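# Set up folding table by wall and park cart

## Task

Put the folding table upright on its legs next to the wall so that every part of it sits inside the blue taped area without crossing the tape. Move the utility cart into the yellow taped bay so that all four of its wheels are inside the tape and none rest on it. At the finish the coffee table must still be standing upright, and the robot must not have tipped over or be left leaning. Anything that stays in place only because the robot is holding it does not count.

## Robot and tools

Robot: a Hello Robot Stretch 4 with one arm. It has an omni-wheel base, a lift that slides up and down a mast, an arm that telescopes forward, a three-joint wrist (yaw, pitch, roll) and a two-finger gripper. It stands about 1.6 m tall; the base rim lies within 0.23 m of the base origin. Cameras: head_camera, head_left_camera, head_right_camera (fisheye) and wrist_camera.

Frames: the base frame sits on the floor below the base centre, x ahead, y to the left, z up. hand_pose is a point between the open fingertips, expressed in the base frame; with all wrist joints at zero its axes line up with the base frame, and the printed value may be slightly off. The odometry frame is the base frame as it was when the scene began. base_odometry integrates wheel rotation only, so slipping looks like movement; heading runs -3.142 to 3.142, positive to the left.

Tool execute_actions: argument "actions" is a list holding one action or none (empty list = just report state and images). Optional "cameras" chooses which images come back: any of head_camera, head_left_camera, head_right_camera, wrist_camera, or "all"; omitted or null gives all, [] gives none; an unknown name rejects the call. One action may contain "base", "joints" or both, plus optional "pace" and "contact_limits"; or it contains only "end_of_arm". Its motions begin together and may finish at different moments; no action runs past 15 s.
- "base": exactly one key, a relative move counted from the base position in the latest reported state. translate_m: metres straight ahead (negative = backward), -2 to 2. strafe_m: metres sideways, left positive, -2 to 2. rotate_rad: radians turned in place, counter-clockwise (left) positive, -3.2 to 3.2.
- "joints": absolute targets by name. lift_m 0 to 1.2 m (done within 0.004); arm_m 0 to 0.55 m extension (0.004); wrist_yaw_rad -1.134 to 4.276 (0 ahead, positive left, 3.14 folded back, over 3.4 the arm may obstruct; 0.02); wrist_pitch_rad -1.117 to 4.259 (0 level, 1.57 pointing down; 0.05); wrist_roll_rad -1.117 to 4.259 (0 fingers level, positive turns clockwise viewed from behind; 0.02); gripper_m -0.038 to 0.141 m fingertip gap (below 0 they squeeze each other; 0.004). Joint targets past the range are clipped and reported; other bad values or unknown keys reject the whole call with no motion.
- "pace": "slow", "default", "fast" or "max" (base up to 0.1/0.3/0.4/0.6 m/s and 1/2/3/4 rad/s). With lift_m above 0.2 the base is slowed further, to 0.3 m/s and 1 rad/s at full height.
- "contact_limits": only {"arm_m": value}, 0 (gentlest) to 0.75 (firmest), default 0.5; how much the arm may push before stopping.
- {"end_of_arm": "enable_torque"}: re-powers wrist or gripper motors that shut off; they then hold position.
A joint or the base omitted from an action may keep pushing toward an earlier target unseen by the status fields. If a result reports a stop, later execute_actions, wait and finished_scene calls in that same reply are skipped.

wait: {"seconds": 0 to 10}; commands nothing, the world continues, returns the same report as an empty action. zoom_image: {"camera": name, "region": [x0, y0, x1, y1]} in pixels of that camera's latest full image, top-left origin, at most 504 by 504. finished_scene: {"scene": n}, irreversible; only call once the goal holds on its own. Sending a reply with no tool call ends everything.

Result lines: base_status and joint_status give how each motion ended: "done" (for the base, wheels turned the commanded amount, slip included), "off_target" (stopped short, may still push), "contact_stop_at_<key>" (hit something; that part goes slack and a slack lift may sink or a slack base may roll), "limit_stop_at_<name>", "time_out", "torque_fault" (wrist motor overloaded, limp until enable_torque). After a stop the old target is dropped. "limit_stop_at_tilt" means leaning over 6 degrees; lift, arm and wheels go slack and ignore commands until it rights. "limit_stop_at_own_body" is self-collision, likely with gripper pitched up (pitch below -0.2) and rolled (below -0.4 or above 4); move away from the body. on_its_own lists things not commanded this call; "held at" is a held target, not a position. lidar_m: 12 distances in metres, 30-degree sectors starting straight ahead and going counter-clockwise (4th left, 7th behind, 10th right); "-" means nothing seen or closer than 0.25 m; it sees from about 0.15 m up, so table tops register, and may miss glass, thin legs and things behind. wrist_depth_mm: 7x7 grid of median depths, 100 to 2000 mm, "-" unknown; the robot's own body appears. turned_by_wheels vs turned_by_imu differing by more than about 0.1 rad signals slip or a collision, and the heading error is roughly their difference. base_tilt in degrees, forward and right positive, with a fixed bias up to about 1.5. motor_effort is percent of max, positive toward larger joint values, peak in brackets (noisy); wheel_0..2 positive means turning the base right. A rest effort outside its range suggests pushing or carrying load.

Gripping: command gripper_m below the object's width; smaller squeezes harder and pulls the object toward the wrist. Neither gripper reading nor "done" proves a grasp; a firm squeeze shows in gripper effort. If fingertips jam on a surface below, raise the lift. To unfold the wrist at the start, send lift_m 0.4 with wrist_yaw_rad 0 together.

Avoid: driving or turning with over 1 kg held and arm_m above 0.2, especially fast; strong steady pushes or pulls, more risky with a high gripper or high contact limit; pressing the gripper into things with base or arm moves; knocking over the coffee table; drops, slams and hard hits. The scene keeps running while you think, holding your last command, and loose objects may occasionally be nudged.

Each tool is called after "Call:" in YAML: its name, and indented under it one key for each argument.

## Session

Call:
execute_actions:
  actions: []
  cameras: ["head_camera","head_left_camera"]

Scene clock: 0.00 s.
base_odometry: x=+0.000 y=+0.000 heading=+0.000 (m, m, rad; odometry frame)
turned_by_wheels: +0.000 (rad since the last result)
turned_by_imu: +0.000 (rad since the last result)
base_tilt: forward=-0.5 right=+0.1 (deg)
lidar_m: 1.82 1.69 1.05 0.69 0.64 0.67 0.85 0.79 0.81 1.03 1.43 1.41
base_status: not commanded
joint_positions: lift_m=+0.227 arm_m=+0.000 wrist_yaw_rad=+3.130 wrist_pitch_rad=-0.007 wrist_roll_rad=+0.010 gripper_m=+0.057
joint_status: not commanded
motor_effort: lift_m=+18 arm_m=-1 wrist_yaw_rad=-2 wrist_pitch_rad=-6 wrist_roll_rad=+0 gripper_m=-3 wheel_0=+0 wheel_1=+0 wheel_2=+0 (%)
hand_pose: x=-0.1165 y=+0.0909 z=+0.4074 quat_wxyz=(+0.006, +0.004, +0.005, +1.000) (m; base frame)
wrist_depth_mm: - 139 247 1138 904 723 603 / - 115 140 1118 917 715 603 / - 117 141 1138 917 715 609 / 143 142 217 1138 904 715 603 / 221 917 1008 1160 878 715 609 / 232 946 198 1138 195 699 597 / 235 931 976 120 854 668 609
pictures: head_camera, head_left_camera
Images, in order (width x height): head_camera 420x560, head_left_camera 420x672.

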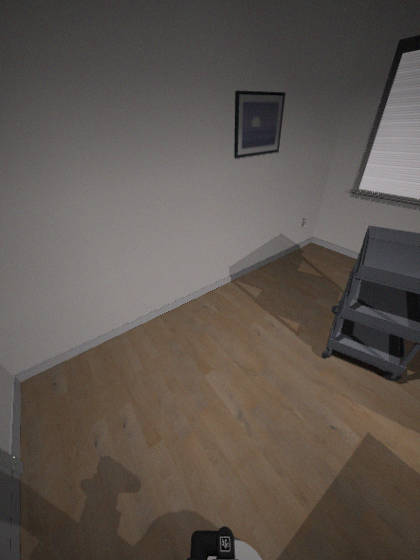

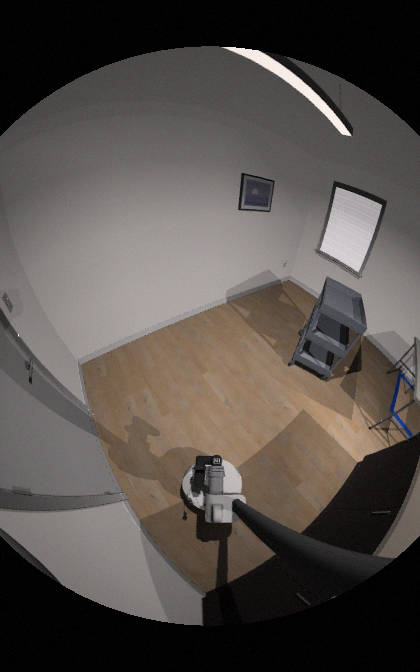

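Call:
execute_actions:
  actions:
    - {"base":{"rotate_rad":-0.95}}
  cameras: ["head_camera","head_left_camera"]

Scene clock: 4.53 s.
base_odometry: x=+0.000 y=+0.000 heading=-0.949 (m, m, rad; odometry frame)
turned_by_wheels: -0.949 (rad since the last result)
turned_by_imu: -0.967 (rad since the last result)
base_tilt: forward=-0.4 right=+0.0 (deg)
lidar_m: 1.40 1.40 1.77 1.70 0.95 0.67 0.67 0.69 0.82 0.78 0.82 1.15
base_status: done
joint_positions: lift_m=+0.227 arm_m=+0.000 wrist_yaw_rad=+3.130 wrist_pitch_rad=-0.007 wrist_roll_rad=+0.010 gripper_m=+0.057
joint_status: not commanded
motor_effort: lift_m=+18(18) arm_m=-1(0) wrist_yaw_rad=-2(1) wrist_pitch_rad=-6(7) wrist_roll_rad=+0(1) gripper_m=-2(3) wheel_0=+3(9) wheel_1=+3(12) wheel_2=+4(11) (%)
hand_pose: x=-0.1165 y=+0.0909 z=+0.4074 quat_wxyz=(+0.006, +0.004, +0.005, +1.000) (m; base frame)
wrist_depth_mm: - 139 247 788 778 768 759 / - 115 140 788 768 778 768 / - 117 141 798 768 768 759 / 143 141 216 809 768 768 759 / 220 820 820 809 778 768 768 / 232 820 199 809 195 778 768 / 233 820 798 120 778 778 788
pictures: head_camera, head_left_camera
Images, in order (width x height): head_camera 420x560, head_left_camera 420x672.

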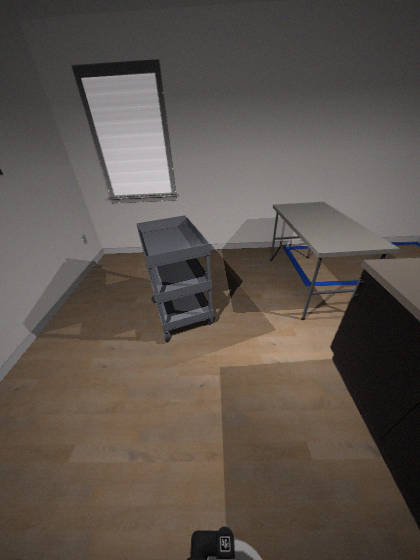

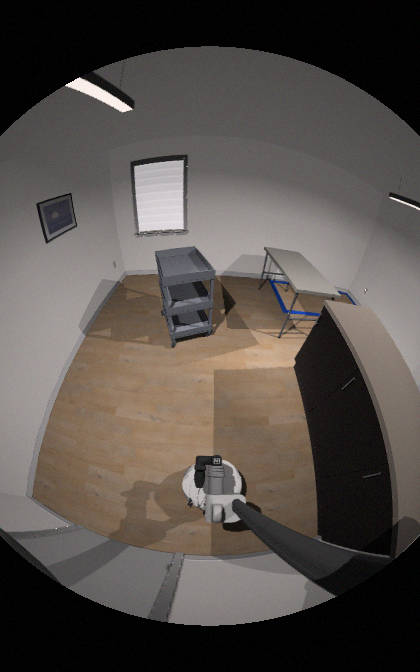

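Call:
execute_actions:
  actions:
    - {"base":{"strafe_m":-0.3}}
  cameras: []

Call:
execute_actions:
  actions:
    - {"base":{"translate_m":1.7}}
  cameras: []

Call:
execute_actions:
  actions:
    - {"base":{"rotate_rad":-1.53}}
  cameras: ["head_camera"]

Scene clock: 11.07 s.
base_odometry: x=-0.244 y=-0.175 heading=-0.949 (m, m, rad; odometry frame)
turned_by_wheels: +0.000 (rad since the last result)
turned_by_imu: -0.003 (rad since the last result)
base_tilt: forward=-0.4 right=+0.2 (deg)
lidar_m: 1.51 1.49 2.08 2.00 0.98 0.70 0.66 0.68 0.53 0.50 0.51 0.74
base_status: done
joint_positions: lift_m=+0.227 arm_m=+0.000 wrist_yaw_rad=+3.130 wrist_pitch_rad=-0.007 wrist_roll_rad=+0.010 gripper_m=+0.057
joint_status: not commanded
motor_effort: lift_m=+18(18) arm_m=+0(1) wrist_yaw_rad=-1(1) wrist_pitch_rad=-8(7) wrist_roll_rad=-1(0) gripper_m=-3(2) wheel_0=+1(6) wheel_1=-4(12) wheel_2=+0(4) (%)
hand_pose: x=-0.1165 y=+0.0909 z=+0.4074 quat_wxyz=(+0.006, +0.004, +0.005, +1.000) (m; base frame)
wrist_depth_mm: - 139 248 788 788 778 750 / - 115 140 809 788 778 759 / - 117 141 798 798 788 759 / 143 141 217 798 798 798 768 / 220 820 809 798 798 788 759 / 232 820 199 809 195 788 768 / 233 798 798 121 788 768 778
pictures: none
No camera images: the call's "cameras" was empty. Leave "cameras" out to get every camera's image.

Scene clock: 18.23 s.
base_odometry: x=+0.746 y=-1.557 heading=-0.949 (m, m, rad; odometry frame)
turned_by_wheels: +0.000 (rad since the last result)
turned_by_imu: -0.002 (rad since the last result)
base_tilt: forward=-0.3 right=+0.0 (deg)
lidar_m: 1.34 1.42 0.48 0.35 0.36 2.49 2.16 0.72 0.46 0.43 0.44 0.60
base_status: done
joint_positions: lift_m=+0.227 arm_m=+0.000 wrist_yaw_rad=+3.130 wrist_pitch_rad=-0.007 wrist_roll_rad=+0.010 gripper_m=+0.057
joint_status: not commanded
motor_effort: lift_m=+18(18) arm_m=-1(1) wrist_yaw_rad=-2(2) wrist_pitch_rad=-6(6) wrist_roll_rad=-1(1) gripper_m=-2(1) wheel_0=+2(6) wheel_1=+4(9) wheel_2=-2(14) (%)
hand_pose: x=-0.1165 y=+0.0909 z=+0.4074 quat_wxyz=(+0.006, +0.004, +0.005, +1.000) (m; base frame)
wrist_depth_mm: - 139 247 - - - - / - 115 140 - - - - / - 117 141 - - - - / 143 141 216 - - - - / 220 1229 - - - - - / 232 1308 199 1464 195 1464 1464 / 232 917 991 120 976 878 1025
pictures: none
No camera images: the call's "cameras" was empty. Leave "cameras" out to get every camera's image.

Scene clock: 20.27 s.
base_odometry: x=+0.746 y=-1.557 heading=-2.478 (m, m, rad; odometry frame)
turned_by_wheels: -1.529 (rad since the last result)
turned_by_imu: -1.556 (rad since the last result)
base_tilt: forward=-0.5 right=+0.0 (deg)
lidar_m: 0.41 0.46 0.65 1.35 1.43 0.45 0.38 0.37 2.41 1.73 0.71 0.46
base_status: done
joint_positions: lift_m=+0.227 arm_m=+0.000 wrist_yaw_rad=+3.130 wrist_pitch_rad=-0.007 wrist_roll_rad=+0.010 gripper_m=+0.057
joint_status: not commanded
motor_effort: lift_m=+18(18) arm_m=-1(1) wrist_yaw_rad=-2(1) wrist_pitch_rad=-7(7) wrist_roll_rad=+0(0) gripper_m=-2(2) wheel_0=+5(13) wheel_1=+5(14) wheel_2=+4(13) (%)
hand_pose: x=-0.1165 y=+0.0909 z=+0.4074 quat_wxyz=(+0.006, +0.004, +0.005, +1.000) (m; base frame)
wrist_depth_mm: - 139 247 732 741 741 - / - 115 140 - - - - / - 117 141 559 603 - - / 143 141 216 - - - - / 220 1983 - - - - - / 232 891 199 960 195 1229 1464 / 233 484 530 120 609 634 1008
pictures: head_camera
Images, in order (width x height): head_camera 420x560.

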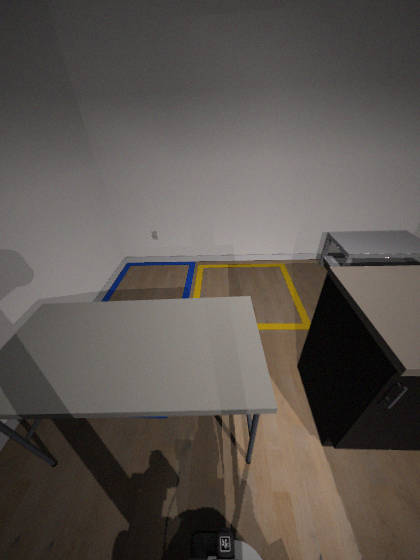

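Same recipe, a bit shorter.

Call:
execute_actions:
  actions:
    - {"base":{"translate_m":0.75},"pace":"slow"}
  cameras: []

Call:
execute_actions:
  actions:
    - {"base":{"translate_m":0.75},"pace":"slow"}
  cameras: []

Call:
execute_actions:
  actions:
    - {"base":{"translate_m":0.2},"pace":"slow"}
  cameras: []

Call:
execute_actions:
  actions:
    - {"base":{"strafe_m":0.3},"pace":"slow"}
  cameras: []

Call:
execute_actions:
  actions:
    - {"base":{"strafe_m":-0.4}}
  cameras: []

Call:
execute_actions:
  actions:
    - {"base":{"translate_m":0.35}}
  cameras: []

Call:
execute_actions:
  actions:
    - {"base":{"strafe_m":0.6},"pace":"slow"}
  cameras: []

Call:
execute_actions:
  actions:
    - {"base":{"strafe_m":-0.95}}
  cameras: []

Call:
execute_actions:
  actions:
    - {"base":{"translate_m":-0.3}}
  cameras: []

Call:
execute_actions:
  actions:
    - {"base":{"rotate_rad":1.55}}
  cameras: ["head_camera"]

Scene clock: 40.83 s.
base_odometry: x=+0.156 y=-2.018 heading=-2.478 (m, m, rad; odometry frame)
turned_by_wheels: +0.000 (rad since the last result)
turned_by_imu: -0.004 (rad since the last result)
base_tilt: forward=-0.4 right=+0.1 (deg)
lidar_m: 0.25 0.25 0.25 0.25 0.25 1.34 1.09 2.90 0.58 0.25 0.25 0.25
base_status: done
joint_positions: lift_m=+0.227 arm_m=+0.000 wrist_yaw_rad=+3.130 wrist_pitch_rad=-0.007 wrist_roll_rad=+0.010 gripper_m=+0.057
joint_status: not commanded
motor_effort: lift_m=+18(18) arm_m=+0(0) wrist_yaw_rad=-2(2) wrist_pitch_rad=-6(7) wrist_roll_rad=+1(0) gripper_m=-2(1) wheel_0=+5(9) wheel_1=+7(7) wheel_2=-9(14) (%)
hand_pose: x=-0.1165 y=+0.0909 z=+0.4074 quat_wxyz=(+0.006, +0.004, +0.005, +1.000) (m; base frame)
wrist_depth_mm: - 139 247 - - - - / - 115 140 1336 - - - / - 117 141 - - - - / 143 141 216 - - - - / 220 - 1983 1756 1983 - - / 231 1464 198 1430 195 1464 1499 / 232 931 991 121 1008 891 1008
pictures: none
No camera images: the call's "cameras" was empty. Leave "cameras" out to get every camera's image.

Scene clock: 49.60 s.
base_odometry: x=-0.435 y=-2.480 heading=-2.478 (m, m, rad; odometry frame)
turned_by_wheels: +0.000 (rad since the last result)
turned_by_imu: -0.003 (rad since the last result)
base_tilt: forward=-0.5 right=+0.1 (deg)
lidar_m: 0.25 0.25 0.25 0.25 0.25 0.25 1.84 0.83 0.71 1.75 0.25 0.25
base_status: done
joint_positions: lift_m=+0.227 arm_m=+0.000 wrist_yaw_rad=+3.130 wrist_pitch_rad=-0.007 wrist_roll_rad=+0.010 gripper_m=+0.057
joint_status: not commanded
motor_effort: lift_m=+18(18) arm_m=-1(1) wrist_yaw_rad=-1(2) wrist_pitch_rad=-6(6) wrist_roll_rad=+1(1) gripper_m=-1(1) wheel_0=+5(9) wheel_1=+6(9) wheel_2=-8(12) (%)
hand_pose: x=-0.1165 y=+0.0909 z=+0.4074 quat_wxyz=(+0.006, +0.004, +0.005, +1.000) (m; base frame)
wrist_depth_mm: - 139 247 - - - 580 / - 115 140 - - - 1756 / - 116 141 - - - 1983 / 143 141 216 - - - 1983 / 220 - - - - - 1983 / 233 1430 198 1430 195 1499 1464 / 233 946 991 120 991 891 1008
pictures: none
No camera images: the call's "cameras" was empty. Leave "cameras" out to get every camera's image.

Scene clock: 52.87 s.
base_odometry: x=-0.592 y=-2.603 heading=-2.477 (m, m, rad; odometry frame)
turned_by_wheels: +0.000 (rad since the last result)
turned_by_imu: +0.000 (rad since the last result)
base_tilt: forward=-0.4 right=-0.1 (deg)
lidar_m: 0.25 0.25 0.25 0.25 0.25 0.25 2.05 0.84 0.85 1.34 0.25 0.25
base_status: done
joint_positions: lift_m=+0.227 arm_m=+0.000 wrist_yaw_rad=+3.130 wrist_pitch_rad=-0.007 wrist_roll_rad=+0.010 gripper_m=+0.057
joint_status: not commanded
motor_effort: lift_m=+18(18) arm_m=+0(0) wrist_yaw_rad=-2(2) wrist_pitch_rad=-6(6) wrist_roll_rad=-1(0) gripper_m=-2(3) wheel_0=+6(6) wheel_1=+6(7) wheel_2=-7(13) (%)
hand_pose: x=-0.1165 y=+0.0909 z=+0.4074 quat_wxyz=(+0.006, +0.004, +0.005, +1.000) (m; base frame)
wrist_depth_mm: - 140 247 - - 574 580 / - 115 140 - - - 1863 / - 117 141 - - - 1983 / 143 141 216 - - - 1983 / 220 1921 - - - - 1863 / 232 1255 199 1430 195 1464 1499 / 233 931 1008 120 991 820 1008
pictures: none
No camera images: the call's "cameras" was empty. Leave "cameras" out to get every camera's image.

Scene clock: 57.00 s.
base_odometry: x=-0.407 y=-2.839 heading=-2.477 (m, m, rad; odometry frame)
turned_by_wheels: +0.000 (rad since the last result)
turned_by_imu: +0.000 (rad since the last result)
base_tilt: forward=-0.2 right=+0.1 (deg)
lidar_m: 0.25 0.25 0.25 0.25 0.25 0.25 0.25 1.23 1.08 1.63 0.25 0.25
base_status: done
joint_positions: lift_m=+0.227 arm_m=+0.000 wrist_yaw_rad=+3.130 wrist_pitch_rad=-0.007 wrist_roll_rad=+0.010 gripper_m=+0.057
joint_status: not commanded
motor_effort: lift_m=+18(18) arm_m=-1(1) wrist_yaw_rad=-2(2) wrist_pitch_rad=-7(6) wrist_roll_rad=+1(0) gripper_m=-2(0) wheel_0=-5(12) wheel_1=+8(12) wheel_2=+0(2) (%)
hand_pose: x=-0.1165 y=+0.0909 z=+0.4074 quat_wxyz=(+0.006, +0.004, +0.005, +1.000) (m; base frame)
wrist_depth_mm: - 140 247 - 621 574 574 / - 115 140 - - - 1537 / - 117 141 - - - 1537 / 143 141 216 - - - 1537 / 220 - - - - - 1430 / 231 1430 199 1464 195 1464 1366 / 234 917 1008 120 991 878 1008
pictures: none
No camera images: the call's "cameras" was empty. Leave "cameras" out to get every camera's image.

Scene clock: 59.67 s.
base_odometry: x=-0.654 y=-2.524 heading=-2.477 (m, m, rad; odometry frame)
turned_by_wheels: +0.000 (rad since the last result)
turned_by_imu: -0.003 (rad since the last result)
base_tilt: forward=-0.5 right=+0.2 (deg)
lidar_m: 1.00 0.25 0.25 0.25 0.35 2.13 2.04 0.78 0.85 1.23 1.23 1.03
base_status: done
joint_positions: lift_m=+0.227 arm_m=+0.000 wrist_yaw_rad=+3.130 wrist_pitch_rad=-0.007 wrist_roll_rad=+0.010 gripper_m=+0.057
joint_status: not commanded
motor_effort: lift_m=+18(18) arm_m=+0(1) wrist_yaw_rad=-2(2) wrist_pitch_rad=-6(6) wrist_roll_rad=-1(0) gripper_m=-2(2) wheel_0=+2(10) wheel_1=-3(13) wheel_2=+0(1) (%)
hand_pose: x=-0.1165 y=+0.0909 z=+0.4074 quat_wxyz=(+0.006, +0.004, +0.005, +1.000) (m; base frame)
wrist_depth_mm: - 139 247 - - - - / - 115 140 - - - - / - 116 141 - - - - / 143 141 216 - - - - / 221 1182 - - - - - / 232 1160 199 1430 195 1499 1464 / 233 931 976 120 991 904 1025
pictures: none
No camera images: the call's "cameras" was empty. Leave "cameras" out to get every camera's image.

Scene clock: 62.33 s.
base_odometry: x=-0.929 y=-2.740 heading=-2.476 (m, m, rad; odometry frame)
turned_by_wheels: +0.001 (rad since the last result)
turned_by_imu: +0.000 (rad since the last result)
base_tilt: forward=-0.5 right=+0.1 (deg)
lidar_m: 0.64 0.69 0.33 0.25 0.25 0.48 2.41 1.08 1.37 1.18 0.93 0.68
base_status: done
joint_positions: lift_m=+0.227 arm_m=+0.000 wrist_yaw_rad=+3.130 wrist_pitch_rad=-0.007 wrist_roll_rad=+0.010 gripper_m=+0.057
joint_status: not commanded
motor_effort: lift_m=+18(18) arm_m=-1(0) wrist_yaw_rad=-2(2) wrist_pitch_rad=-7(6) wrist_roll_rad=+0(2) gripper_m=-1(1) wheel_0=+2(11) wheel_1=+5(11) wheel_2=-1(11) (%)
hand_pose: x=-0.1165 y=+0.0909 z=+0.4074 quat_wxyz=(+0.006, +0.004, +0.005, +1.000) (m; base frame)
wrist_depth_mm: - 139 247 - - - 574 / - 115 140 - - - 904 / - 117 141 - - - - / 143 141 216 - - - - / 220 1182 - - - - 1983 / 232 1160 198 1397 195 1464 1464 / 233 917 976 120 991 891 1008
pictures: none
No camera images: the call's "cameras" was empty. Leave "cameras" out to get every camera's image.

Scene clock: 69.47 s.
base_odometry: x=-0.559 y=-3.212 heading=-2.477 (m, m, rad; odometry frame)
turned_by_wheels: +0.000 (rad since the last result)
turned_by_imu: +0.000 (rad since the last result)
base_tilt: forward=-0.3 right=+0.0 (deg)
lidar_m: 0.67 0.72 0.25 0.25 0.25 0.26 0.93 1.54 1.42 1.78 0.94 0.71
base_status: done
joint_positions: lift_m=+0.227 arm_m=+0.000 wrist_yaw_rad=+3.130 wrist_pitch_rad=-0.007 wrist_roll_rad=+0.010 gripper_m=+0.057
joint_status: not commanded
motor_effort: lift_m=+18(18) arm_m=-1(1) wrist_yaw_rad=-2(2) wrist_pitch_rad=-6(6) wrist_roll_rad=+1(0) gripper_m=-3(1) wheel_0=-8(15) wheel_1=+7(11) wheel_2=+0(4) (%)
hand_pose: x=-0.1165 y=+0.0909 z=+0.4074 quat_wxyz=(+0.006, +0.004, +0.005, +1.000) (m; base frame)
wrist_depth_mm: - 139 246 - 668 574 574 / - 115 140 - 1008 878 878 / - 117 141 - - 1921 1160 / 143 142 216 - - 1808 1118 / 220 - - - - 1808 1138 / 232 1430 199 1430 195 1464 1118 / 233 931 991 120 991 904 1008
pictures: none
No camera images: the call's "cameras" was empty. Leave "cameras" out to get every camera's image.

Scene clock: 73.97 s.
base_odometry: x=-1.145 y=-2.465 heading=-2.477 (m, m, rad; odometry frame)
turned_by_wheels: +0.000 (rad since the last result)
turned_by_imu: -0.004 (rad since the last result)
base_tilt: forward=-0.2 right=+0.2 (deg)
lidar_m: 0.63 0.69 0.95 1.07 1.18 2.62 0.91 0.98 1.38 0.83 0.91 0.67
base_status: done
joint_positions: lift_m=+0.227 arm_m=+0.000 wrist_yaw_rad=+3.130 wrist_pitch_rad=-0.007 wrist_roll_rad=+0.010 gripper_m=+0.057
joint_status: not commanded
motor_effort: lift_m=+18(18) arm_m=-1(1) wrist_yaw_rad=-2(1) wrist_pitch_rad=-6(7) wrist_roll_rad=-1(0) gripper_m=-2(1) wheel_0=+3(13) wheel_1=-3(13) wheel_2=+0(1) (%)
hand_pose: x=-0.1165 y=+0.0909 z=+0.4074 quat_wxyz=(+0.006, +0.004, +0.005, +1.000) (m; base frame)
wrist_depth_mm: - 140 248 - - - - / - 115 140 - - - - / - 116 141 - - - - / 143 141 216 - - - - / 220 1098 1118 - - - - / 232 1118 199 1430 195 1499 1499 / 234 931 976 120 991 904 1025
pictures: none
No camera images: the call's "cameras" was empty. Leave "cameras" out to get every camera's image.

Scene clock: 76.43 s.
base_odometry: x=-0.909 y=-2.280 heading=-2.477 (m, m, rad; odometry frame)
turned_by_wheels: +0.000 (rad since the last result)
turned_by_imu: -0.001 (rad since the last result)
base_tilt: forward=-0.6 right=-0.1 (deg)
lidar_m: 0.92 0.99 1.14 1.08 1.22 2.32 0.68 0.66 0.96 1.00 0.88 0.96
base_status: done
joint_positions: lift_m=+0.227 arm_m=+0.000 wrist_yaw_rad=+3.130 wrist_pitch_rad=-0.007 wrist_roll_rad=+0.010 gripper_m=+0.057
joint_status: not commanded
motor_effort: lift_m=+18(18) arm_m=+0(1) wrist_yaw_rad=-2(2) wrist_pitch_rad=-8(7) wrist_roll_rad=+0(1) gripper_m=-2(2) wheel_0=-2(5) wheel_1=-5(10) wheel_2=+4(12) (%)
hand_pose: x=-0.1165 y=+0.0909 z=+0.4074 quat_wxyz=(+0.006, +0.004, +0.005, +1.000) (m; base frame)
wrist_depth_mm: - 139 247 - - - - / - 115 140 - - - - / - 117 141 - - - - / 143 141 216 - - - - / 220 809 788 - - - - / 232 809 199 1464 195 1464 1499 / 233 820 878 120 991 891 1008
pictures: none
No camera images: the call's "cameras" was empty. Leave "cameras" out to get every camera's image.

Scene clock: 78.47 s.
base_odometry: x=-0.909 y=-2.280 heading=-0.928 (m, m, rad; odometry frame)
turned_by_wheels: +1.549 (rad since the last result)
turned_by_imu: +1.575 (rad since the last result)
base_tilt: forward=-0.4 right=+0.2 (deg)
lidar_m: 1.12 1.18 2.34 0.64 0.67 0.92 1.15 0.87 0.98 0.91 0.99 1.15
base_status: done
joint_positions: lift_m=+0.227 arm_m=+0.000 wrist_yaw_rad=+3.130 wrist_pitch_rad=-0.007 wrist_roll_rad=+0.010 gripper_m=+0.057
joint_status: not commanded
motor_effort: lift_m=+18(18) arm_m=+0(1) wrist_yaw_rad=-2(2) wrist_pitch_rad=-7(6) wrist_roll_rad=-1(1) gripper_m=-2(3) wheel_0=-4(7) wheel_1=-4(10) wheel_2=-5(8) (%)
hand_pose: x=-0.1165 y=+0.0909 z=+0.4074 quat_wxyz=(+0.006, +0.004, +0.005, +1.000) (m; base frame)
wrist_depth_mm: - 139 247 - - - 891 / - 115 140 - - 1430 891 / - 117 141 - - 1366 891 / 143 142 216 - - 1366 891 / 220 1537 1808 - - 1366 891 / 231 1182 198 1430 195 1255 878 / 234 931 976 120 1008 904 891
pictures: head_camera
Images, in order (width x height): head_camera 420x560.

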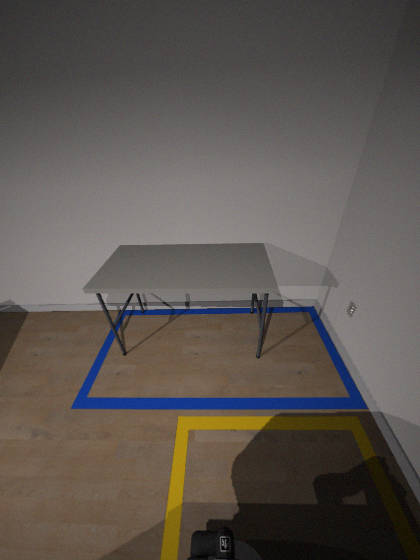

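Call:
execute_actions:
  actions:
    - {"base":{"strafe_m":0.29},"joints":{"lift_m":0.54,"wrist_yaw_rad":0,"gripper_m":0.1,"wrist_roll_rad":1.57}}
  cameras: []

Call:
execute_actions:
  actions:
    - {"base":{"translate_m":0.5}}
  cameras: ["wrist_camera"]

Scene clock: 86.57 s.
base_odometry: x=-0.677 y=-2.106 heading=-0.928 (m, m, rad; odometry frame)
turned_by_wheels: +0.000 (rad since the last result)
turned_by_imu: -0.001 (rad since the last result)
base_tilt: forward=-0.4 right=+0.0 (deg)
lidar_m: 1.13 1.20 1.99 0.57 0.40 0.51 1.55 1.00 1.24 1.21 1.28 1.16
base_status: done
joint_positions: lift_m=+0.540 arm_m=+0.000 wrist_yaw_rad=+0.001 wrist_pitch_rad=-0.007 wrist_roll_rad=+1.570 gripper_m=+0.100
joint_status: all done
motor_effort: lift_m=+20(22) arm_m=+0(1) wrist_yaw_rad=-4(7) wrist_pitch_rad=-6(6) wrist_roll_rad=+1(5) gripper_m=+1(1) wheel_0=-1(11) wheel_1=+3(13) wheel_2=+0(6) (%)
hand_pose: x=+0.4594 y=-0.0873 z=+0.7201 quat_wxyz=(+0.707, +0.707, -0.002, +0.003) (m; base frame)
wrist_depth_mm: 1576 1576 1576 1576 1499 1499 1118 / 1576 1618 1537 1537 1537 1499 1078 / 1618 1576 1576 1576 1537 1537 1098 / 1618 1618 1618 1576 1537 1499 1098 / 1618 1576 1576 1576 1576 1499 1078 / 1618 1618 202 1537 1537 1464 1098 / 1661 1618 1576 120 1618 1464 1078
pictures: none
No camera images: the call's "cameras" was empty. Leave "cameras" out to get every camera's image.

Scene clock: 89.70 s.
base_odometry: x=-0.377 y=-2.506 heading=-0.927 (m, m, rad; odometry frame)
turned_by_wheels: +0.000 (rad since the last result)
turned_by_imu: -0.001 (rad since the last result)
base_tilt: forward=-0.3 right=+0.0 (deg)
lidar_m: 0.62 0.67 1.84 1.84 0.92 0.75 1.51 1.46 1.29 1.24 0.87 0.66
base_status: done
joint_positions: lift_m=+0.540 arm_m=+0.000 wrist_yaw_rad=+0.000 wrist_pitch_rad=-0.007 wrist_roll_rad=+1.570 gripper_m=+0.100
joint_status: not commanded
motor_effort: lift_m=+20(20) arm_m=-1(1) wrist_yaw_rad=-3(3) wrist_pitch_rad=-6(6) wrist_roll_rad=+0(3) gripper_m=+0(0) wheel_0=+3(3) wheel_1=+5(8) wheel_2=-2(18) (%)
hand_pose: x=+0.4594 y=-0.0873 z=+0.7201 quat_wxyz=(+0.707, +0.707, -0.002, +0.003) (m; base frame)
wrist_depth_mm: 1042 1042 1060 1025 1025 1025 1008 / 1042 1060 1060 1042 1025 1025 1008 / 1078 1060 1060 1042 1042 1042 1025 / 1078 1060 1078 1060 1060 1042 1025 / 1078 1078 1078 1060 1042 1042 1025 / 1098 1078 203 1060 1060 1042 1025 / 1098 1098 1098 120 1078 1060 1042
pictures: wrist_camera
Images, in order (width x height): wrist_camera 616x392.

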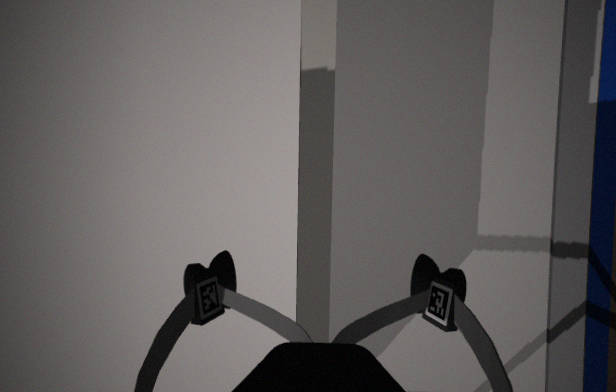

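Call:
execute_actions:
  actions:
    - {"joints":{"arm_m":0.21}}
  cameras: []

Call:
execute_actions:
  actions:
    - {"joints":{"gripper_m":-0.03}}
  cameras: []

Call:
execute_actions:
  actions:
    - {"base":{"translate_m":-0.17},"pace":"slow"}
  cameras: []

Call:
execute_actions:
  actions:
    - {"base":{"strafe_m":-0.2},"pace":"slow"}
  cameras: []

Call:
execute_actions:
  actions:
    - {"joints":{"gripper_m":0.1}}
  cameras: []

Call:
execute_actions:
  actions:
    - {"base":{"translate_m":-0.35},"joints":{"arm_m":0}}
  cameras: ["head_camera"]

Scene clock: 98.70 s.
base_odometry: x=-0.377 y=-2.506 heading=-0.927 (m, m, rad; odometry frame)
turned_by_wheels: +0.000 (rad since the last result)
turned_by_imu: -0.002 (rad since the last result)
base_tilt: forward=-0.4 right=+0.2 (deg)
lidar_m: 0.62 0.69 1.83 1.83 0.94 0.73 1.53 1.46 1.28 1.23 0.86 0.64
base_status: not commanded
joint_positions: lift_m=+0.540 arm_m=+0.209 wrist_yaw_rad=+0.000 wrist_pitch_rad=-0.007 wrist_roll_rad=+1.570 gripper_m=+0.100
joint_status: all done
motor_effort: lift_m=+20(20) arm_m=+6(6) wrist_yaw_rad=-3(2) wrist_pitch_rad=-7(7) wrist_roll_rad=+0(0) gripper_m=-1(1) wheel_0=+3(3) wheel_1=+4(4) wheel_2=-1(2) (%)
hand_pose: x=+0.6683 y=-0.0874 z=+0.7202 quat_wxyz=(+0.707, +0.707, -0.003, +0.003) (m; base frame)
wrist_depth_mm: 842 831 831 198 820 820 809 / 854 866 842 201 831 831 809 / 866 866 842 203 831 820 820 / 854 854 854 206 842 831 820 / 866 866 842 208 831 831 831 / 878 866 202 211 842 842 831 / 878 878 866 120 866 854 842
pictures: none
No camera images: the call's "cameras" was empty. Leave "cameras" out to get every camera's image.

Scene clock: 100.70 s.
base_odometry: x=-0.377 y=-2.506 heading=-0.927 (m, m, rad; odometry frame)
turned_by_wheels: +0.000 (rad since the last result)
turned_by_imu: -0.001 (rad since the last result)
base_tilt: forward=-0.5 right=+0.2 (deg)
lidar_m: 0.61 0.66 1.79 1.84 0.91 0.75 1.52 1.45 1.29 1.23 0.87 0.65
base_status: not commanded
joint_positions: lift_m=+0.540 arm_m=+0.210 wrist_yaw_rad=+0.004 wrist_pitch_rad=-0.015 wrist_roll_rad=+1.570 gripper_m=-0.029
joint_status: all done
motor_effort: lift_m=+18(20) arm_m=+2(7) wrist_yaw_rad=-13(13) wrist_pitch_rad=+15(15) wrist_roll_rad=+0(0) gripper_m=-23(25) wheel_0=+2(3) wheel_1=+4(4) wheel_2=-1(2) (%)
hand_pose: x=+0.6693 y=-0.0863 z=+0.7225 quat_wxyz=(+0.707, +0.707, -0.004, +0.007) (m; base frame)
wrist_depth_mm: 854 831 831 188 820 809 798 / 854 854 831 190 820 798 809 / 866 854 854 193 842 820 809 / 878 866 854 195 842 831 820 / 878 866 854 198 831 820 820 / 891 866 182 200 182 831 831 / 891 878 866 156 866 842 842
pictures: none
No camera images: the call's "cameras" was empty. Leave "cameras" out to get every camera's image.

Scene clock: 103.70 s.
base_odometry: x=-0.479 y=-2.370 heading=-0.927 (m, m, rad; odometry frame)
turned_by_wheels: +0.000 (rad since the last result)
turned_by_imu: -0.001 (rad since the last result)
base_tilt: forward=-0.5 right=+0.2 (deg)
lidar_m: 0.63 0.67 2.09 1.81 0.70 0.57 1.55 1.30 1.26 1.22 0.86 0.64
base_status: done
joint_positions: lift_m=+0.540 arm_m=+0.210 wrist_yaw_rad=+0.004 wrist_pitch_rad=-0.015 wrist_roll_rad=+1.570 gripper_m=-0.029
joint_status: not commanded
on_its_own: wrist_yaw_rad is at rest, and its effort (-14) is outside its rest range (-13 to +13)
motor_effort: lift_m=+18(18) arm_m=+2(2) wrist_yaw_rad=-14(14) wrist_pitch_rad=+15(15) wrist_roll_rad=-1(1) gripper_m=-23(23) wheel_0=-5(7) wheel_1=-7(10) wheel_2=+11(14) (%)
hand_pose: x=+0.6694 y=-0.0862 z=+0.7225 quat_wxyz=(+0.707, +0.707, -0.004, +0.007) (m; base frame)
wrist_depth_mm: 1008 1025 991 187 976 960 960 / 1042 1008 1008 190 976 991 960 / 1042 1025 1025 192 991 960 976 / 1042 1042 1025 194 976 991 991 / 1042 1060 1025 198 1008 1008 976 / 1060 1060 180 200 182 1008 991 / 1060 1060 1060 156 1025 1025 1008
pictures: none
No camera images: the call's "cameras" was empty. Leave "cameras" out to get every camera's image.

Scene clock: 106.83 s.
base_odometry: x=-0.639 y=-2.490 heading=-0.926 (m, m, rad; odometry frame)
turned_by_wheels: +0.001 (rad since the last result)
turned_by_imu: +0.002 (rad since the last result)
base_tilt: forward=-0.6 right=+0.2 (deg)
lidar_m: 0.61 0.64 2.08 2.05 0.73 0.80 1.36 1.24 1.08 1.02 1.11 0.66
base_status: done
joint_positions: lift_m=+0.540 arm_m=+0.210 wrist_yaw_rad=+0.013 wrist_pitch_rad=-0.014 wrist_roll_rad=+1.570 gripper_m=-0.029
joint_status: not commanded
on_its_own: wrist_yaw_rad is at rest, and its effort (-38) is outside its rest range (-13 to +13)
motor_effort: lift_m=+18(18) arm_m=+2(2) wrist_yaw_rad=-38(45) wrist_pitch_rad=+13(14) wrist_roll_rad=+1(1) gripper_m=-21(23) wheel_0=+13(19) wheel_1=-2(8) wheel_2=+4(12) (%)
hand_pose: x=+0.6701 y=-0.0838 z=+0.7224 quat_wxyz=(+0.707, +0.707, -0.001, +0.010) (m; base frame)
wrist_depth_mm: 1008 991 976 200 960 946 960 / 1025 991 991 199 991 960 976 / 1025 1008 1025 200 991 991 976 / 1042 1042 1025 199 1008 991 976 / 1042 1060 1025 200 1008 991 976 / 1078 1042 181 198 182 1008 976 / 1078 1078 1060 154 1025 1008 1008
pictures: none
No camera images: the call's "cameras" was empty. Leave "cameras" out to get every camera's image.

Scene clock: 108.83 s.
base_odometry: x=-0.639 y=-2.490 heading=-0.927 (m, m, rad; odometry frame)
turned_by_wheels: -0.001 (rad since the last result)
turned_by_imu: -0.001 (rad since the last result)
base_tilt: forward=-0.4 right=+0.0 (deg)
lidar_m: 0.62 0.65 2.09 2.03 0.75 0.81 1.37 1.23 1.07 1.02 1.08 0.66
base_status: not commanded
joint_positions: lift_m=+0.540 arm_m=+0.210 wrist_yaw_rad=+0.000 wrist_pitch_rad=-0.008 wrist_roll_rad=+1.570 gripper_m=+0.100
joint_status: all done
motor_effort: lift_m=+18(18) arm_m=+2(2) wrist_yaw_rad=-3(38) wrist_pitch_rad=-6(14) wrist_roll_rad=-1(0) gripper_m=-1(20) wheel_0=+6(13) wheel_1=-2(2) wheel_2=+3(4) (%)
hand_pose: x=+0.6691 y=-0.0873 z=+0.7205 quat_wxyz=(+0.707, +0.707, -0.003, +0.003) (m; base frame)
wrist_depth_mm: 1008 1025 991 212 991 976 960 / 1025 991 1008 211 991 991 960 / 1025 1008 1008 211 991 991 960 / 1025 1025 1025 209 991 991 976 / 1042 1060 1025 208 1025 1008 991 / 1042 1042 203 208 1025 991 991 / 1060 1078 1060 120 1025 1008 991
pictures: none
No camera images: the call's "cameras" was empty. Leave "cameras" out to get every camera's image.

Scene clock: 111.47 s.
base_odometry: x=-0.849 y=-2.210 heading=-0.927 (m, m, rad; odometry frame)
turned_by_wheels: +0.000 (rad since the last result)
turned_by_imu: -0.001 (rad since the last result)
base_tilt: forward=-0.4 right=+0.0 (deg)
lidar_m: 0.96 0.99 2.23 0.56 0.58 0.80 1.38 0.89 1.06 1.02 1.06 1.04
base_status: done
joint_positions: lift_m=+0.540 arm_m=+0.001 wrist_yaw_rad=+0.000 wrist_pitch_rad=-0.007 wrist_roll_rad=+1.570 gripper_m=+0.100
joint_status: all done
motor_effort: lift_m=+18(18) arm_m=-6(7) wrist_yaw_rad=-2(3) wrist_pitch_rad=-8(8) wrist_roll_rad=-1(1) gripper_m=+0(0) wheel_0=-4(4) wheel_1=-4(8) wheel_2=+3(21) (%)
hand_pose: x=+0.4605 y=-0.0874 z=+0.7203 quat_wxyz=(+0.707, +0.707, -0.003, +0.003) (m; base frame)
wrist_depth_mm: 1618 1537 1537 1537 1537 1537 1098 / 1618 1576 1618 1576 1537 1499 1118 / 1618 1618 1618 1537 1537 1537 1098 / 1618 1618 1618 1618 1537 1537 1098 / 1661 1618 1618 1576 1576 1537 1098 / 1661 1618 202 1576 1576 1397 1098 / 1661 1618 1618 121 1576 1464 1078
pictures: head_camera
Images, in order (width x height): head_camera 420x560.

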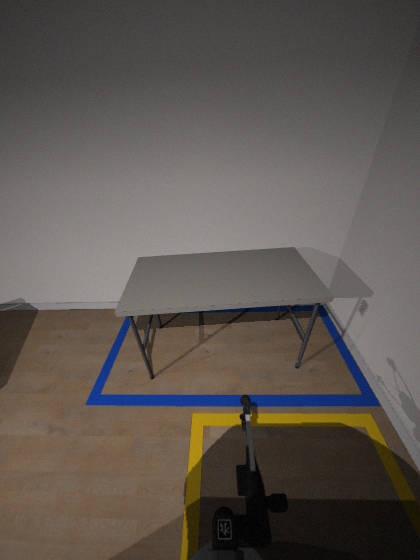

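Call:
execute_actions:
  actions:
    - {"base":{"translate_m":0.3}}
  cameras: []

Call:
execute_actions:
  actions:
    - {"base":{"rotate_rad":1.55},"joints":{"lift_m":0.14,"wrist_roll_rad":0,"gripper_m":0.14}}
  cameras: []

Call:
execute_actions:
  actions:
    - {"base":{"translate_m":1.2}}
  cameras: ["head_camera","wrist_camera"]

Scene clock: 118.60 s.
base_odometry: x=-0.669 y=-2.450 heading=-0.927 (m, m, rad; odometry frame)
turned_by_wheels: +0.000 (rad since the last result)
turned_by_imu: -0.002 (rad since the last result)
base_tilt: forward=-0.5 right=-0.1 (deg)
lidar_m: 0.67 0.68 2.12 2.01 0.70 0.82 1.34 1.18 1.07 1.03 1.08 0.72
base_status: done
joint_positions: lift_m=+0.540 arm_m=+0.001 wrist_yaw_rad=+0.000 wrist_pitch_rad=-0.007 wrist_roll_rad=+1.570 gripper_m=+0.100
joint_status: not commanded
motor_effort: lift_m=+18(18) arm_m=-6(6) wrist_yaw_rad=-2(2) wrist_pitch_rad=-7(7) wrist_roll_rad=+1(0) gripper_m=-1(1) wheel_0=+4(7) wheel_1=+4(10) wheel_2=-3(14) (%)
hand_pose: x=+0.4605 y=-0.0874 z=+0.7203 quat_wxyz=(+0.707, +0.707, -0.003, +0.003) (m; base frame)
wrist_depth_mm: 1281 1281 1255 1255 1229 1205 1078 / 1281 1281 1255 1281 1255 1229 1098 / 1281 1308 1281 1255 1255 1229 1078 / 1308 1308 1281 1281 1255 1255 1098 / 1308 1308 1308 1308 1281 1255 1078 / 1336 1281 203 1281 1308 1255 1098 / 1308 1366 1308 120 1281 1281 1078
pictures: none
No camera images: the call's "cameras" was empty. Leave "cameras" out to get every camera's image.

Scene clock: 121.20 s.
base_odometry: x=-0.669 y=-2.450 heading=+0.622 (m, m, rad; odometry frame)
turned_by_wheels: +1.549 (rad since the last result)
turned_by_imu: +1.575 (rad since the last result)
base_tilt: forward=-0.6 right=+0.0 (deg)
lidar_m: 1.99 0.69 0.79 1.50 1.18 1.09 1.04 1.06 0.73 0.66 0.69 2.11
base_status: done
joint_positions: lift_m=+0.140 arm_m=+0.001 wrist_yaw_rad=+0.000 wrist_pitch_rad=-0.007 wrist_roll_rad=+0.000 gripper_m=+0.140
joint_status: all done
motor_effort: lift_m=+15(18) arm_m=-6(6) wrist_yaw_rad=-2(2) wrist_pitch_rad=-8(8) wrist_roll_rad=-1(4) gripper_m=-1(2) wheel_0=-4(2) wheel_1=-4(8) wheel_2=-4(16) (%)
hand_pose: x=+0.4605 y=-0.0874 z=+0.3205 quat_wxyz=(+1.000, +0.000, -0.004, +0.000) (m; base frame)
wrist_depth_mm: 732 - - - - - - / 732 - - - - - - / 723 - - - - - - / 732 - - - - - - / 732 1983 - 1921 1983 - 1983 / 741 1042 960 1138 976 198 1205 / 715 788 788 127 798 759 820
pictures: none
No camera images: the call's "cameras" was empty. Leave "cameras" out to get every camera's image.

Scene clock: 126.67 s.
base_odometry: x=+0.306 y=-1.750 heading=+0.623 (m, m, rad; odometry frame)
turned_by_wheels: +0.000 (rad since the last result)
turned_by_imu: -0.001 (rad since the last result)
base_tilt: forward=-0.4 right=+0.1 (deg)
lidar_m: 0.82 2.57 2.35 0.42 0.45 0.62 2.24 0.91 0.88 1.45 1.54 0.96
base_status: done
joint_positions: lift_m=+0.140 arm_m=+0.001 wrist_yaw_rad=+0.000 wrist_pitch_rad=-0.007 wrist_roll_rad=+0.000 gripper_m=+0.140
joint_status: not commanded
motor_effort: lift_m=+16(16) arm_m=-6(6) wrist_yaw_rad=-2(2) wrist_pitch_rad=-6(7) wrist_roll_rad=+0(1) gripper_m=+1(0) wheel_0=+2(7) wheel_1=+4(5) wheel_2=-2(12) (%)
hand_pose: x=+0.4605 y=-0.0874 z=+0.3205 quat_wxyz=(+1.000, +0.000, -0.004, +0.000) (m; base frame)
wrist_depth_mm: - - 976 960 960 - - / - - 991 - - - - / - - 831 654 707 778 - / - - - - - - - / 1921 1983 842 1098 1138 946 1863 / 1098 1025 597 634 683 198 1229 / 778 778 741 127 798 759 831
pictures: head_camera, wrist_camera
Images, in order (width x height): head_camera 420x560, wrist_camera 616x392.

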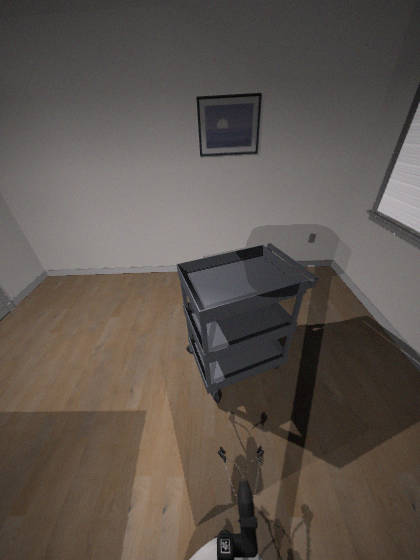

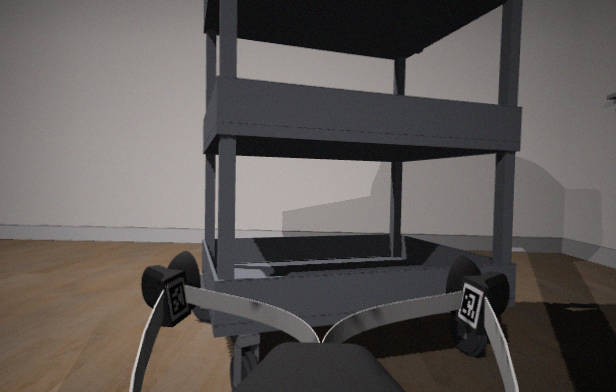

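Call:
execute_actions:
  actions:
    - {"base":{"strafe_m":0.13}}
  cameras: []

Call:
execute_actions:
  actions:
    - {"base":{"translate_m":0.25},"joints":{"arm_m":0.17}}
  cameras: []

Call:
execute_actions:
  actions:
    - {"joints":{"gripper_m":-0.02}}
  cameras: []

Call:
execute_actions:
  actions:
    - {"base":{"strafe_m":-0.12},"pace":"slow"}
  cameras: []

Call:
execute_actions:
  actions:
    - {"base":{"translate_m":-0.75},"pace":"slow"}
  cameras: []

Call:
execute_actions:
  actions:
    - {"base":{"translate_m":-0.75},"pace":"slow"}
  cameras: ["head_camera"]

Scene clock: 137.50 s.
base_odometry: x=+0.230 y=-1.645 heading=+0.623 (m, m, rad; odometry frame)
turned_by_wheels: +0.000 (rad since the last result)
turned_by_imu: -0.001 (rad since the last result)
base_tilt: forward=-0.5 right=+0.0 (deg)
lidar_m: 0.79 2.59 2.20 0.30 0.31 0.47 2.24 1.13 1.00 1.59 1.66 0.91
base_status: done
joint_positions: lift_m=+0.140 arm_m=+0.001 wrist_yaw_rad=+0.000 wrist_pitch_rad=-0.007 wrist_roll_rad=+0.000 gripper_m=+0.140
joint_status: not commanded
motor_effort: lift_m=+16(16) arm_m=-6(6) wrist_yaw_rad=-2(2) wrist_pitch_rad=-7(6) wrist_roll_rad=+0(1) gripper_m=-1(1) wheel_0=-2(13) wheel_1=+2(11) wheel_2=+0(1) (%)
hand_pose: x=+0.4605 y=-0.0874 z=+0.3205 quat_wxyz=(+1.000, +0.000, -0.004, +0.000) (m; base frame)
wrist_depth_mm: - - - 960 946 960 - / - - - 676 - - - / - - - 691 654 707 759 / - - - - - - - / 1921 1921 1808 1060 1138 1138 - / 1118 1025 946 603 627 198 1025 / 768 778 778 127 798 778 820
pictures: none
No camera images: the call's "cameras" was empty. Leave "cameras" out to get every camera's image.

Scene clock: 139.77 s.
base_odometry: x=+0.433 y=-1.499 heading=+0.623 (m, m, rad; odometry frame)
turned_by_wheels: +0.000 (rad since the last result)
turned_by_imu: +0.000 (rad since the last result)
base_tilt: forward=-0.4 right=-0.2 (deg)
lidar_m: 0.55 2.30 2.22 1.18 0.40 0.45 2.49 1.17 1.18 1.57 1.63 0.63
base_status: done
joint_positions: lift_m=+0.140 arm_m=+0.169 wrist_yaw_rad=+0.000 wrist_pitch_rad=-0.007 wrist_roll_rad=+0.000 gripper_m=+0.140
joint_status: all done
motor_effort: lift_m=+16(16) arm_m=+6(7) wrist_yaw_rad=-2(1) wrist_pitch_rad=-6(8) wrist_roll_rad=-1(0) gripper_m=+1(2) wheel_0=+3(6) wheel_1=+5(7) wheel_2=-3(14) (%)
hand_pose: x=+0.6283 y=-0.0874 z=+0.3205 quat_wxyz=(+1.000, +0.000, -0.004, +0.000) (m; base frame)
wrist_depth_mm: 1921 1921 236 176 191 206 220 / 1863 1921 332 236 285 283 279 / 1921 1983 574 436 640 621 615 / 1921 1983 580 1863 1921 1808 1756 / 1921 1921 585 676 1863 1921 1756 / 1118 1025 202 574 591 203 647 / 768 778 452 125 477 459 492
pictures: none
No camera images: the call's "cameras" was empty. Leave "cameras" out to get every camera's image.

Scene clock: 142.27 s.
base_odometry: x=+0.433 y=-1.499 heading=+0.623 (m, m, rad; odometry frame)
turned_by_wheels: +0.000 (rad since the last result)
turned_by_imu: -0.001 (rad since the last result)
base_tilt: forward=-0.4 right=-0.1 (deg)
lidar_m: 0.55 2.30 2.21 1.15 0.42 0.46 2.50 1.16 1.24 1.58 1.65 0.60
base_status: not commanded
joint_positions: lift_m=+0.140 arm_m=+0.169 wrist_yaw_rad=+0.004 wrist_pitch_rad=-0.007 wrist_roll_rad=+0.000 gripper_m=-0.020
joint_status: all done
motor_effort: lift_m=+16(16) arm_m=+5(6) wrist_yaw_rad=-12(22) wrist_pitch_rad=-8(6) wrist_roll_rad=-2(0) gripper_m=-10(10) wheel_0=+3(2) wheel_1=+5(5) wheel_2=-2(3) (%)
hand_pose: x=+0.6288 y=-0.0864 z=+0.3205 quat_wxyz=(+1.000, +0.000, -0.004, +0.002) (m; base frame)
wrist_depth_mm: 1921 1863 397 167 183 193 206 / 1921 1921 397 169 283 281 279 / 1921 1921 1863 169 640 615 609 / 1983 1921 1863 170 1863 1808 1808 / 1983 1863 1921 172 1863 778 1808 / 1098 1118 185 173 183 707 640 / 778 732 500 128 477 430 492
pictures: none
No camera images: the call's "cameras" was empty. Leave "cameras" out to get every camera's image.

Scene clock: 144.60 s.
base_odometry: x=+0.503 y=-1.596 heading=+0.623 (m, m, rad; odometry frame)
turned_by_wheels: +0.000 (rad since the last result)
turned_by_imu: -0.001 (rad since the last result)
base_tilt: forward=-0.3 right=+0.0 (deg)
lidar_m: 0.55 2.30 2.34 1.12 0.51 0.61 2.49 1.06 1.20 1.45 1.53 0.61
base_status: done
joint_positions: lift_m=+0.140 arm_m=+0.169 wrist_yaw_rad=+0.003 wrist_pitch_rad=-0.007 wrist_roll_rad=+0.000 gripper_m=-0.020
joint_status: not commanded
motor_effort: lift_m=+15(16) arm_m=+5(5) wrist_yaw_rad=-12(23) wrist_pitch_rad=-6(7) wrist_roll_rad=+0(0) gripper_m=-7(10) wheel_0=+6(13) wheel_1=-4(8) wheel_2=+0(0) (%)
hand_pose: x=+0.6287 y=-0.0864 z=+0.3205 quat_wxyz=(+1.000, +0.000, -0.004, +0.002) (m; base frame)
wrist_depth_mm: 1983 1863 262 167 184 206 233 / 1921 1863 330 169 286 282 281 / 1921 1921 1863 170 640 621 609 / 1921 1863 1921 170 1863 1863 1863 / 1983 1863 1921 170 1921 1808 1808 / 1118 1118 185 170 185 699 621 / 778 732 439 121 477 433 492
pictures: none
No camera images: the call's "cameras" was empty. Leave "cameras" out to get every camera's image.

Scene clock: 153.40 s.
base_odometry: x=-0.106 y=-2.034 heading=+0.623 (m, m, rad; odometry frame)
turned_by_wheels: -0.001 (rad since the last result)
turned_by_imu: -0.005 (rad since the last result)
base_tilt: forward=-0.5 right=+0.0 (deg)
lidar_m: 0.54 0.61 0.44 0.41 0.45 1.62 1.74 1.00 0.67 0.65 1.53 0.60
base_status: done
joint_positions: lift_m=+0.140 arm_m=+0.169 wrist_yaw_rad=-0.001 wrist_pitch_rad=-0.007 wrist_roll_rad=+0.000 gripper_m=-0.020
joint_status: not commanded
motor_effort: lift_m=+16(16) arm_m=+3(5) wrist_yaw_rad=+3(16) wrist_pitch_rad=-7(7) wrist_roll_rad=-2(1) gripper_m=-10(13) wheel_0=-7(9) wheel_1=-6(10) wheel_2=+5(16) (%)
hand_pose: x=+0.6287 y=-0.0879 z=+0.3204 quat_wxyz=(+1.000, +0.000, -0.004, -0.001) (m; base frame)
wrist_depth_mm: - - 281 170 183 207 236 / - - 329 170 282 281 281 / - - - 172 627 621 609 / - - - 173 - - - / 1921 1983 - 174 - 1863 1983 / 1118 1098 185 175 183 699 634 / 788 732 433 121 480 427 492
pictures: none
No camera images: the call's "cameras" was empty. Leave "cameras" out to get every camera's image.

Scene clock: 162.17 s.
base_odometry: x=-0.715 y=-2.471 heading=+0.622 (m, m, rad; odometry frame)
turned_by_wheels: +0.000 (rad since the last result)
turned_by_imu: -0.004 (rad since the last result)
base_tilt: forward=-0.5 right=+0.1 (deg)
lidar_m: 0.55 0.73 0.86 1.35 1.16 1.04 0.98 1.02 0.73 0.67 0.71 0.59
base_status: done
joint_positions: lift_m=+0.140 arm_m=+0.169 wrist_yaw_rad=-0.001 wrist_pitch_rad=-0.007 wrist_roll_rad=+0.000 gripper_m=-0.020
joint_status: not commanded
motor_effort: lift_m=+16(16) arm_m=+3(3) wrist_yaw_rad=+1(2) wrist_pitch_rad=-8(7) wrist_roll_rad=+0(1) gripper_m=-9(11) wheel_0=-5(11) wheel_1=-7(7) wheel_2=+7(12) (%)
hand_pose: x=+0.6287 y=-0.0877 z=+0.3204 quat_wxyz=(+1.000, +0.000, -0.004, +0.000) (m; base frame)
wrist_depth_mm: 723 - 329 170 183 197 216 / 723 - 379 170 283 281 279 / 723 - 554 170 627 615 603 / 723 - - 171 - - - / 732 - 1661 173 - 798 1921 / 732 1118 185 173 181 707 640 / 707 732 413 121 477 430 488
pictures: head_camera
Images, in order (width x height): head_camera 420x560.

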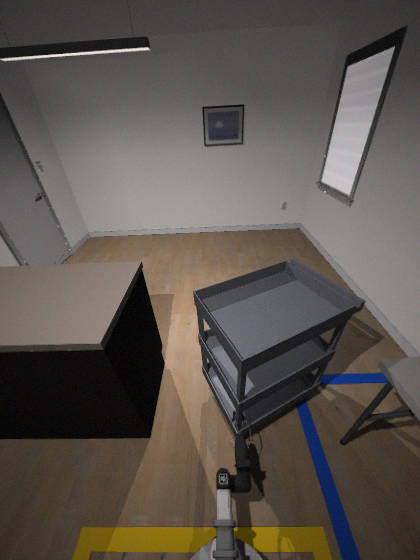

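Call:
execute_actions:
  actions:
    - {"base":{"strafe_m":0.35},"pace":"slow"}
  cameras: []

Call:
execute_actions:
  actions:
    - {"base":{"translate_m":-0.35},"pace":"slow"}
  cameras: ["head_camera"]

Scene clock: 171.30 s.
base_odometry: x=-0.919 y=-2.186 heading=+0.622 (m, m, rad; odometry frame)
turned_by_wheels: +0.000 (rad since the last result)
turned_by_imu: -0.004 (rad since the last result)
base_tilt: forward=-0.5 right=-0.1 (deg)
lidar_m: 0.55 0.62 0.87 1.37 0.82 1.04 0.99 1.02 1.11 1.02 0.63 0.54
base_status: done
joint_positions: lift_m=+0.140 arm_m=+0.169 wrist_yaw_rad=-0.004 wrist_pitch_rad=-0.007 wrist_roll_rad=+0.000 gripper_m=-0.020
joint_status: not commanded
motor_effort: lift_m=+16(16) arm_m=+3(3) wrist_yaw_rad=+10(18) wrist_pitch_rad=-7(7) wrist_roll_rad=+0(2) gripper_m=-9(12) wheel_0=-9(9) wheel_1=+3(8) wheel_2=+0(4) (%)
hand_pose: x=+0.6285 y=-0.0885 z=+0.3204 quat_wxyz=(+1.000, +0.000, -0.004, -0.002) (m; base frame)
wrist_depth_mm: 244 353 654 172 182 182 182 / 244 355 661 174 282 281 281 / 244 357 668 174 574 - - / 245 359 661 175 - - - / 246 359 683 175 1808 - - / 249 364 500 176 183 564 544 / 251 324 699 122 477 433 492
pictures: none
No camera images: the call's "cameras" was empty. Leave "cameras" out to get every camera's image.

Scene clock: 176.07 s.
base_odometry: x=-1.203 y=-2.390 heading=+0.621 (m, m, rad; odometry frame)
turned_by_wheels: +0.000 (rad since the last result)
turned_by_imu: -0.002 (rad since the last result)
base_tilt: forward=-0.6 right=+0.0 (deg)
lidar_m: 0.56 0.98 1.35 0.74 0.78 0.68 0.64 0.67 0.91 1.04 1.09 0.59
base_status: done
joint_positions: lift_m=+0.140 arm_m=+0.169 wrist_yaw_rad=+0.000 wrist_pitch_rad=-0.007 wrist_roll_rad=+0.000 gripper_m=-0.020
joint_status: not commanded
motor_effort: lift_m=+16(16) arm_m=+3(3) wrist_yaw_rad=-2(10) wrist_pitch_rad=-7(6) wrist_roll_rad=+0(1) gripper_m=-10(10) wheel_0=-6(14) wheel_1=-6(8) wheel_2=+6(7) (%)
hand_pose: x=+0.6288 y=-0.0873 z=+0.3204 quat_wxyz=(+1.000, +0.000, -0.004, +0.000) (m; base frame)
wrist_depth_mm: 574 574 564 171 182 185 195 / 574 569 564 172 283 281 278 / 580 569 569 173 627 621 609 / 580 574 580 174 - - - / 580 580 585 175 - - 1921 / 585 580 185 176 184 707 654 / 585 585 580 123 477 427 492
pictures: head_camera
Images, in order (width x height): head_camera 420x560.

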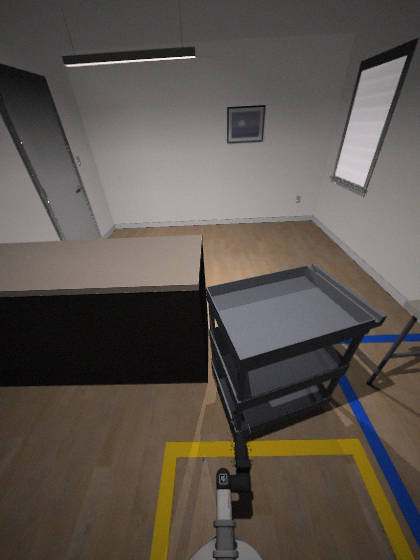

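Call:
execute_actions:
  actions:
    - {"base":{"translate_m":-0.36},"joints":{"arm_m":0},"pace":"slow"}
  cameras: ["head_camera"]

Call:
execute_actions:
  actions:
    - {"base":{"strafe_m":-0.4},"pace":"slow"}
  cameras: ["head_camera"]

Scene clock: 184.77 s.
base_odometry: x=-1.495 y=-2.599 heading=+0.621 (m, m, rad; odometry frame)
turned_by_wheels: +0.000 (rad since the last result)
turned_by_imu: -0.003 (rad since the last result)
base_tilt: forward=-0.4 right=+0.2 (deg)
lidar_m: 0.37 0.59 0.79 0.73 0.42 0.29 0.28 0.30 0.40 1.08 1.10 0.43
base_status: done
joint_positions: lift_m=+0.140 arm_m=+0.001 wrist_yaw_rad=+0.003 wrist_pitch_rad=-0.007 wrist_roll_rad=+0.000 gripper_m=-0.020
joint_status: all done
motor_effort: lift_m=+16(16) arm_m=-7(9) wrist_yaw_rad=-10(18) wrist_pitch_rad=-9(11) wrist_roll_rad=+0(1) gripper_m=-12(12) wheel_0=-4(11) wheel_1=-6(10) wheel_2=+6(10) (%)
hand_pose: x=+0.4609 y=-0.0866 z=+0.3203 quat_wxyz=(+1.000, +0.000, -0.003, +0.001) (m; base frame)
wrist_depth_mm: 421 271 211 171 204 304 - / 399 300 289 173 279 338 - / 1118 1118 1078 174 615 603 - / 1118 1118 1118 176 - - - / 1138 1138 1138 178 - - 1983 / 500 564 185 178 185 661 1098 / 410 421 473 127 480 343 778
pictures: head_camera
Images, in order (width x height): head_camera 420x560.

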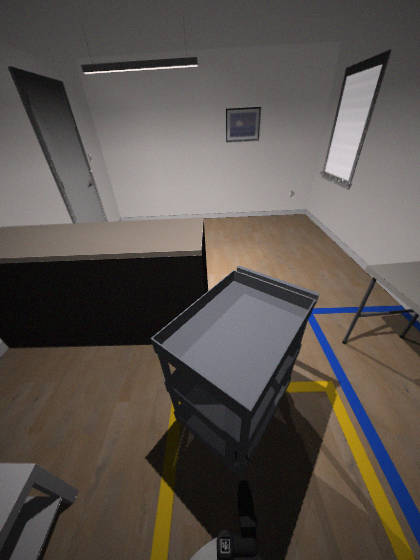

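Scene clock: 189.90 s.
base_odometry: x=-1.263 y=-2.924 heading=+0.621 (m, m, rad; odometry frame)
turned_by_wheels: +0.000 (rad since the last result)
turned_by_imu: -0.002 (rad since the last result)
base_tilt: forward=-0.5 right=+0.0 (deg)
lidar_m: 0.36 0.38 1.18 1.15 0.41 0.27 0.28 0.29 0.39 0.71 0.71 0.94
base_status: done
joint_positions: lift_m=+0.140 arm_m=+0.001 wrist_yaw_rad=+0.002 wrist_pitch_rad=-0.007 wrist_roll_rad=+0.000 gripper_m=-0.020
joint_status: not commanded
motor_effort: lift_m=+16(16) arm_m=-6(7) wrist_yaw_rad=-8(20) wrist_pitch_rad=-7(8) wrist_roll_rad=+1(0) gripper_m=-9(11) wheel_0=+7(10) wheel_1=-3(9) wheel_2=+0(3) (%)
hand_pose: x=+0.4606 y=-0.0868 z=+0.3204 quat_wxyz=(+1.000, +0.000, -0.004, +0.001) (m; base frame)
wrist_depth_mm: 192 187 185 162 - - 917 / 303 296 287 163 - - 1983 / 1138 707 676 164 - - - / 1138 1118 - 164 - - 1983 / 1138 798 1661 165 - - 1921 / 580 676 184 166 185 1182 1205 / 466 442 473 120 798 723 831
pictures: head_camera
Images, in order (width x height): head_camera 420x560.

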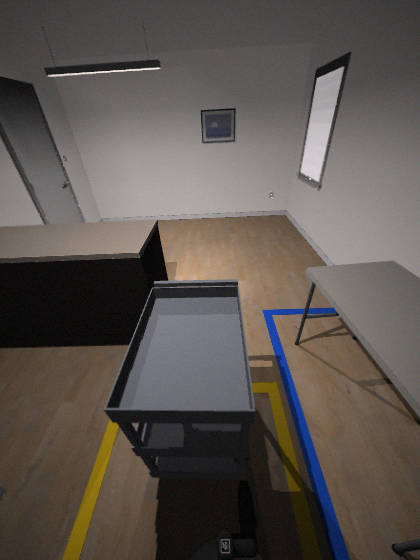

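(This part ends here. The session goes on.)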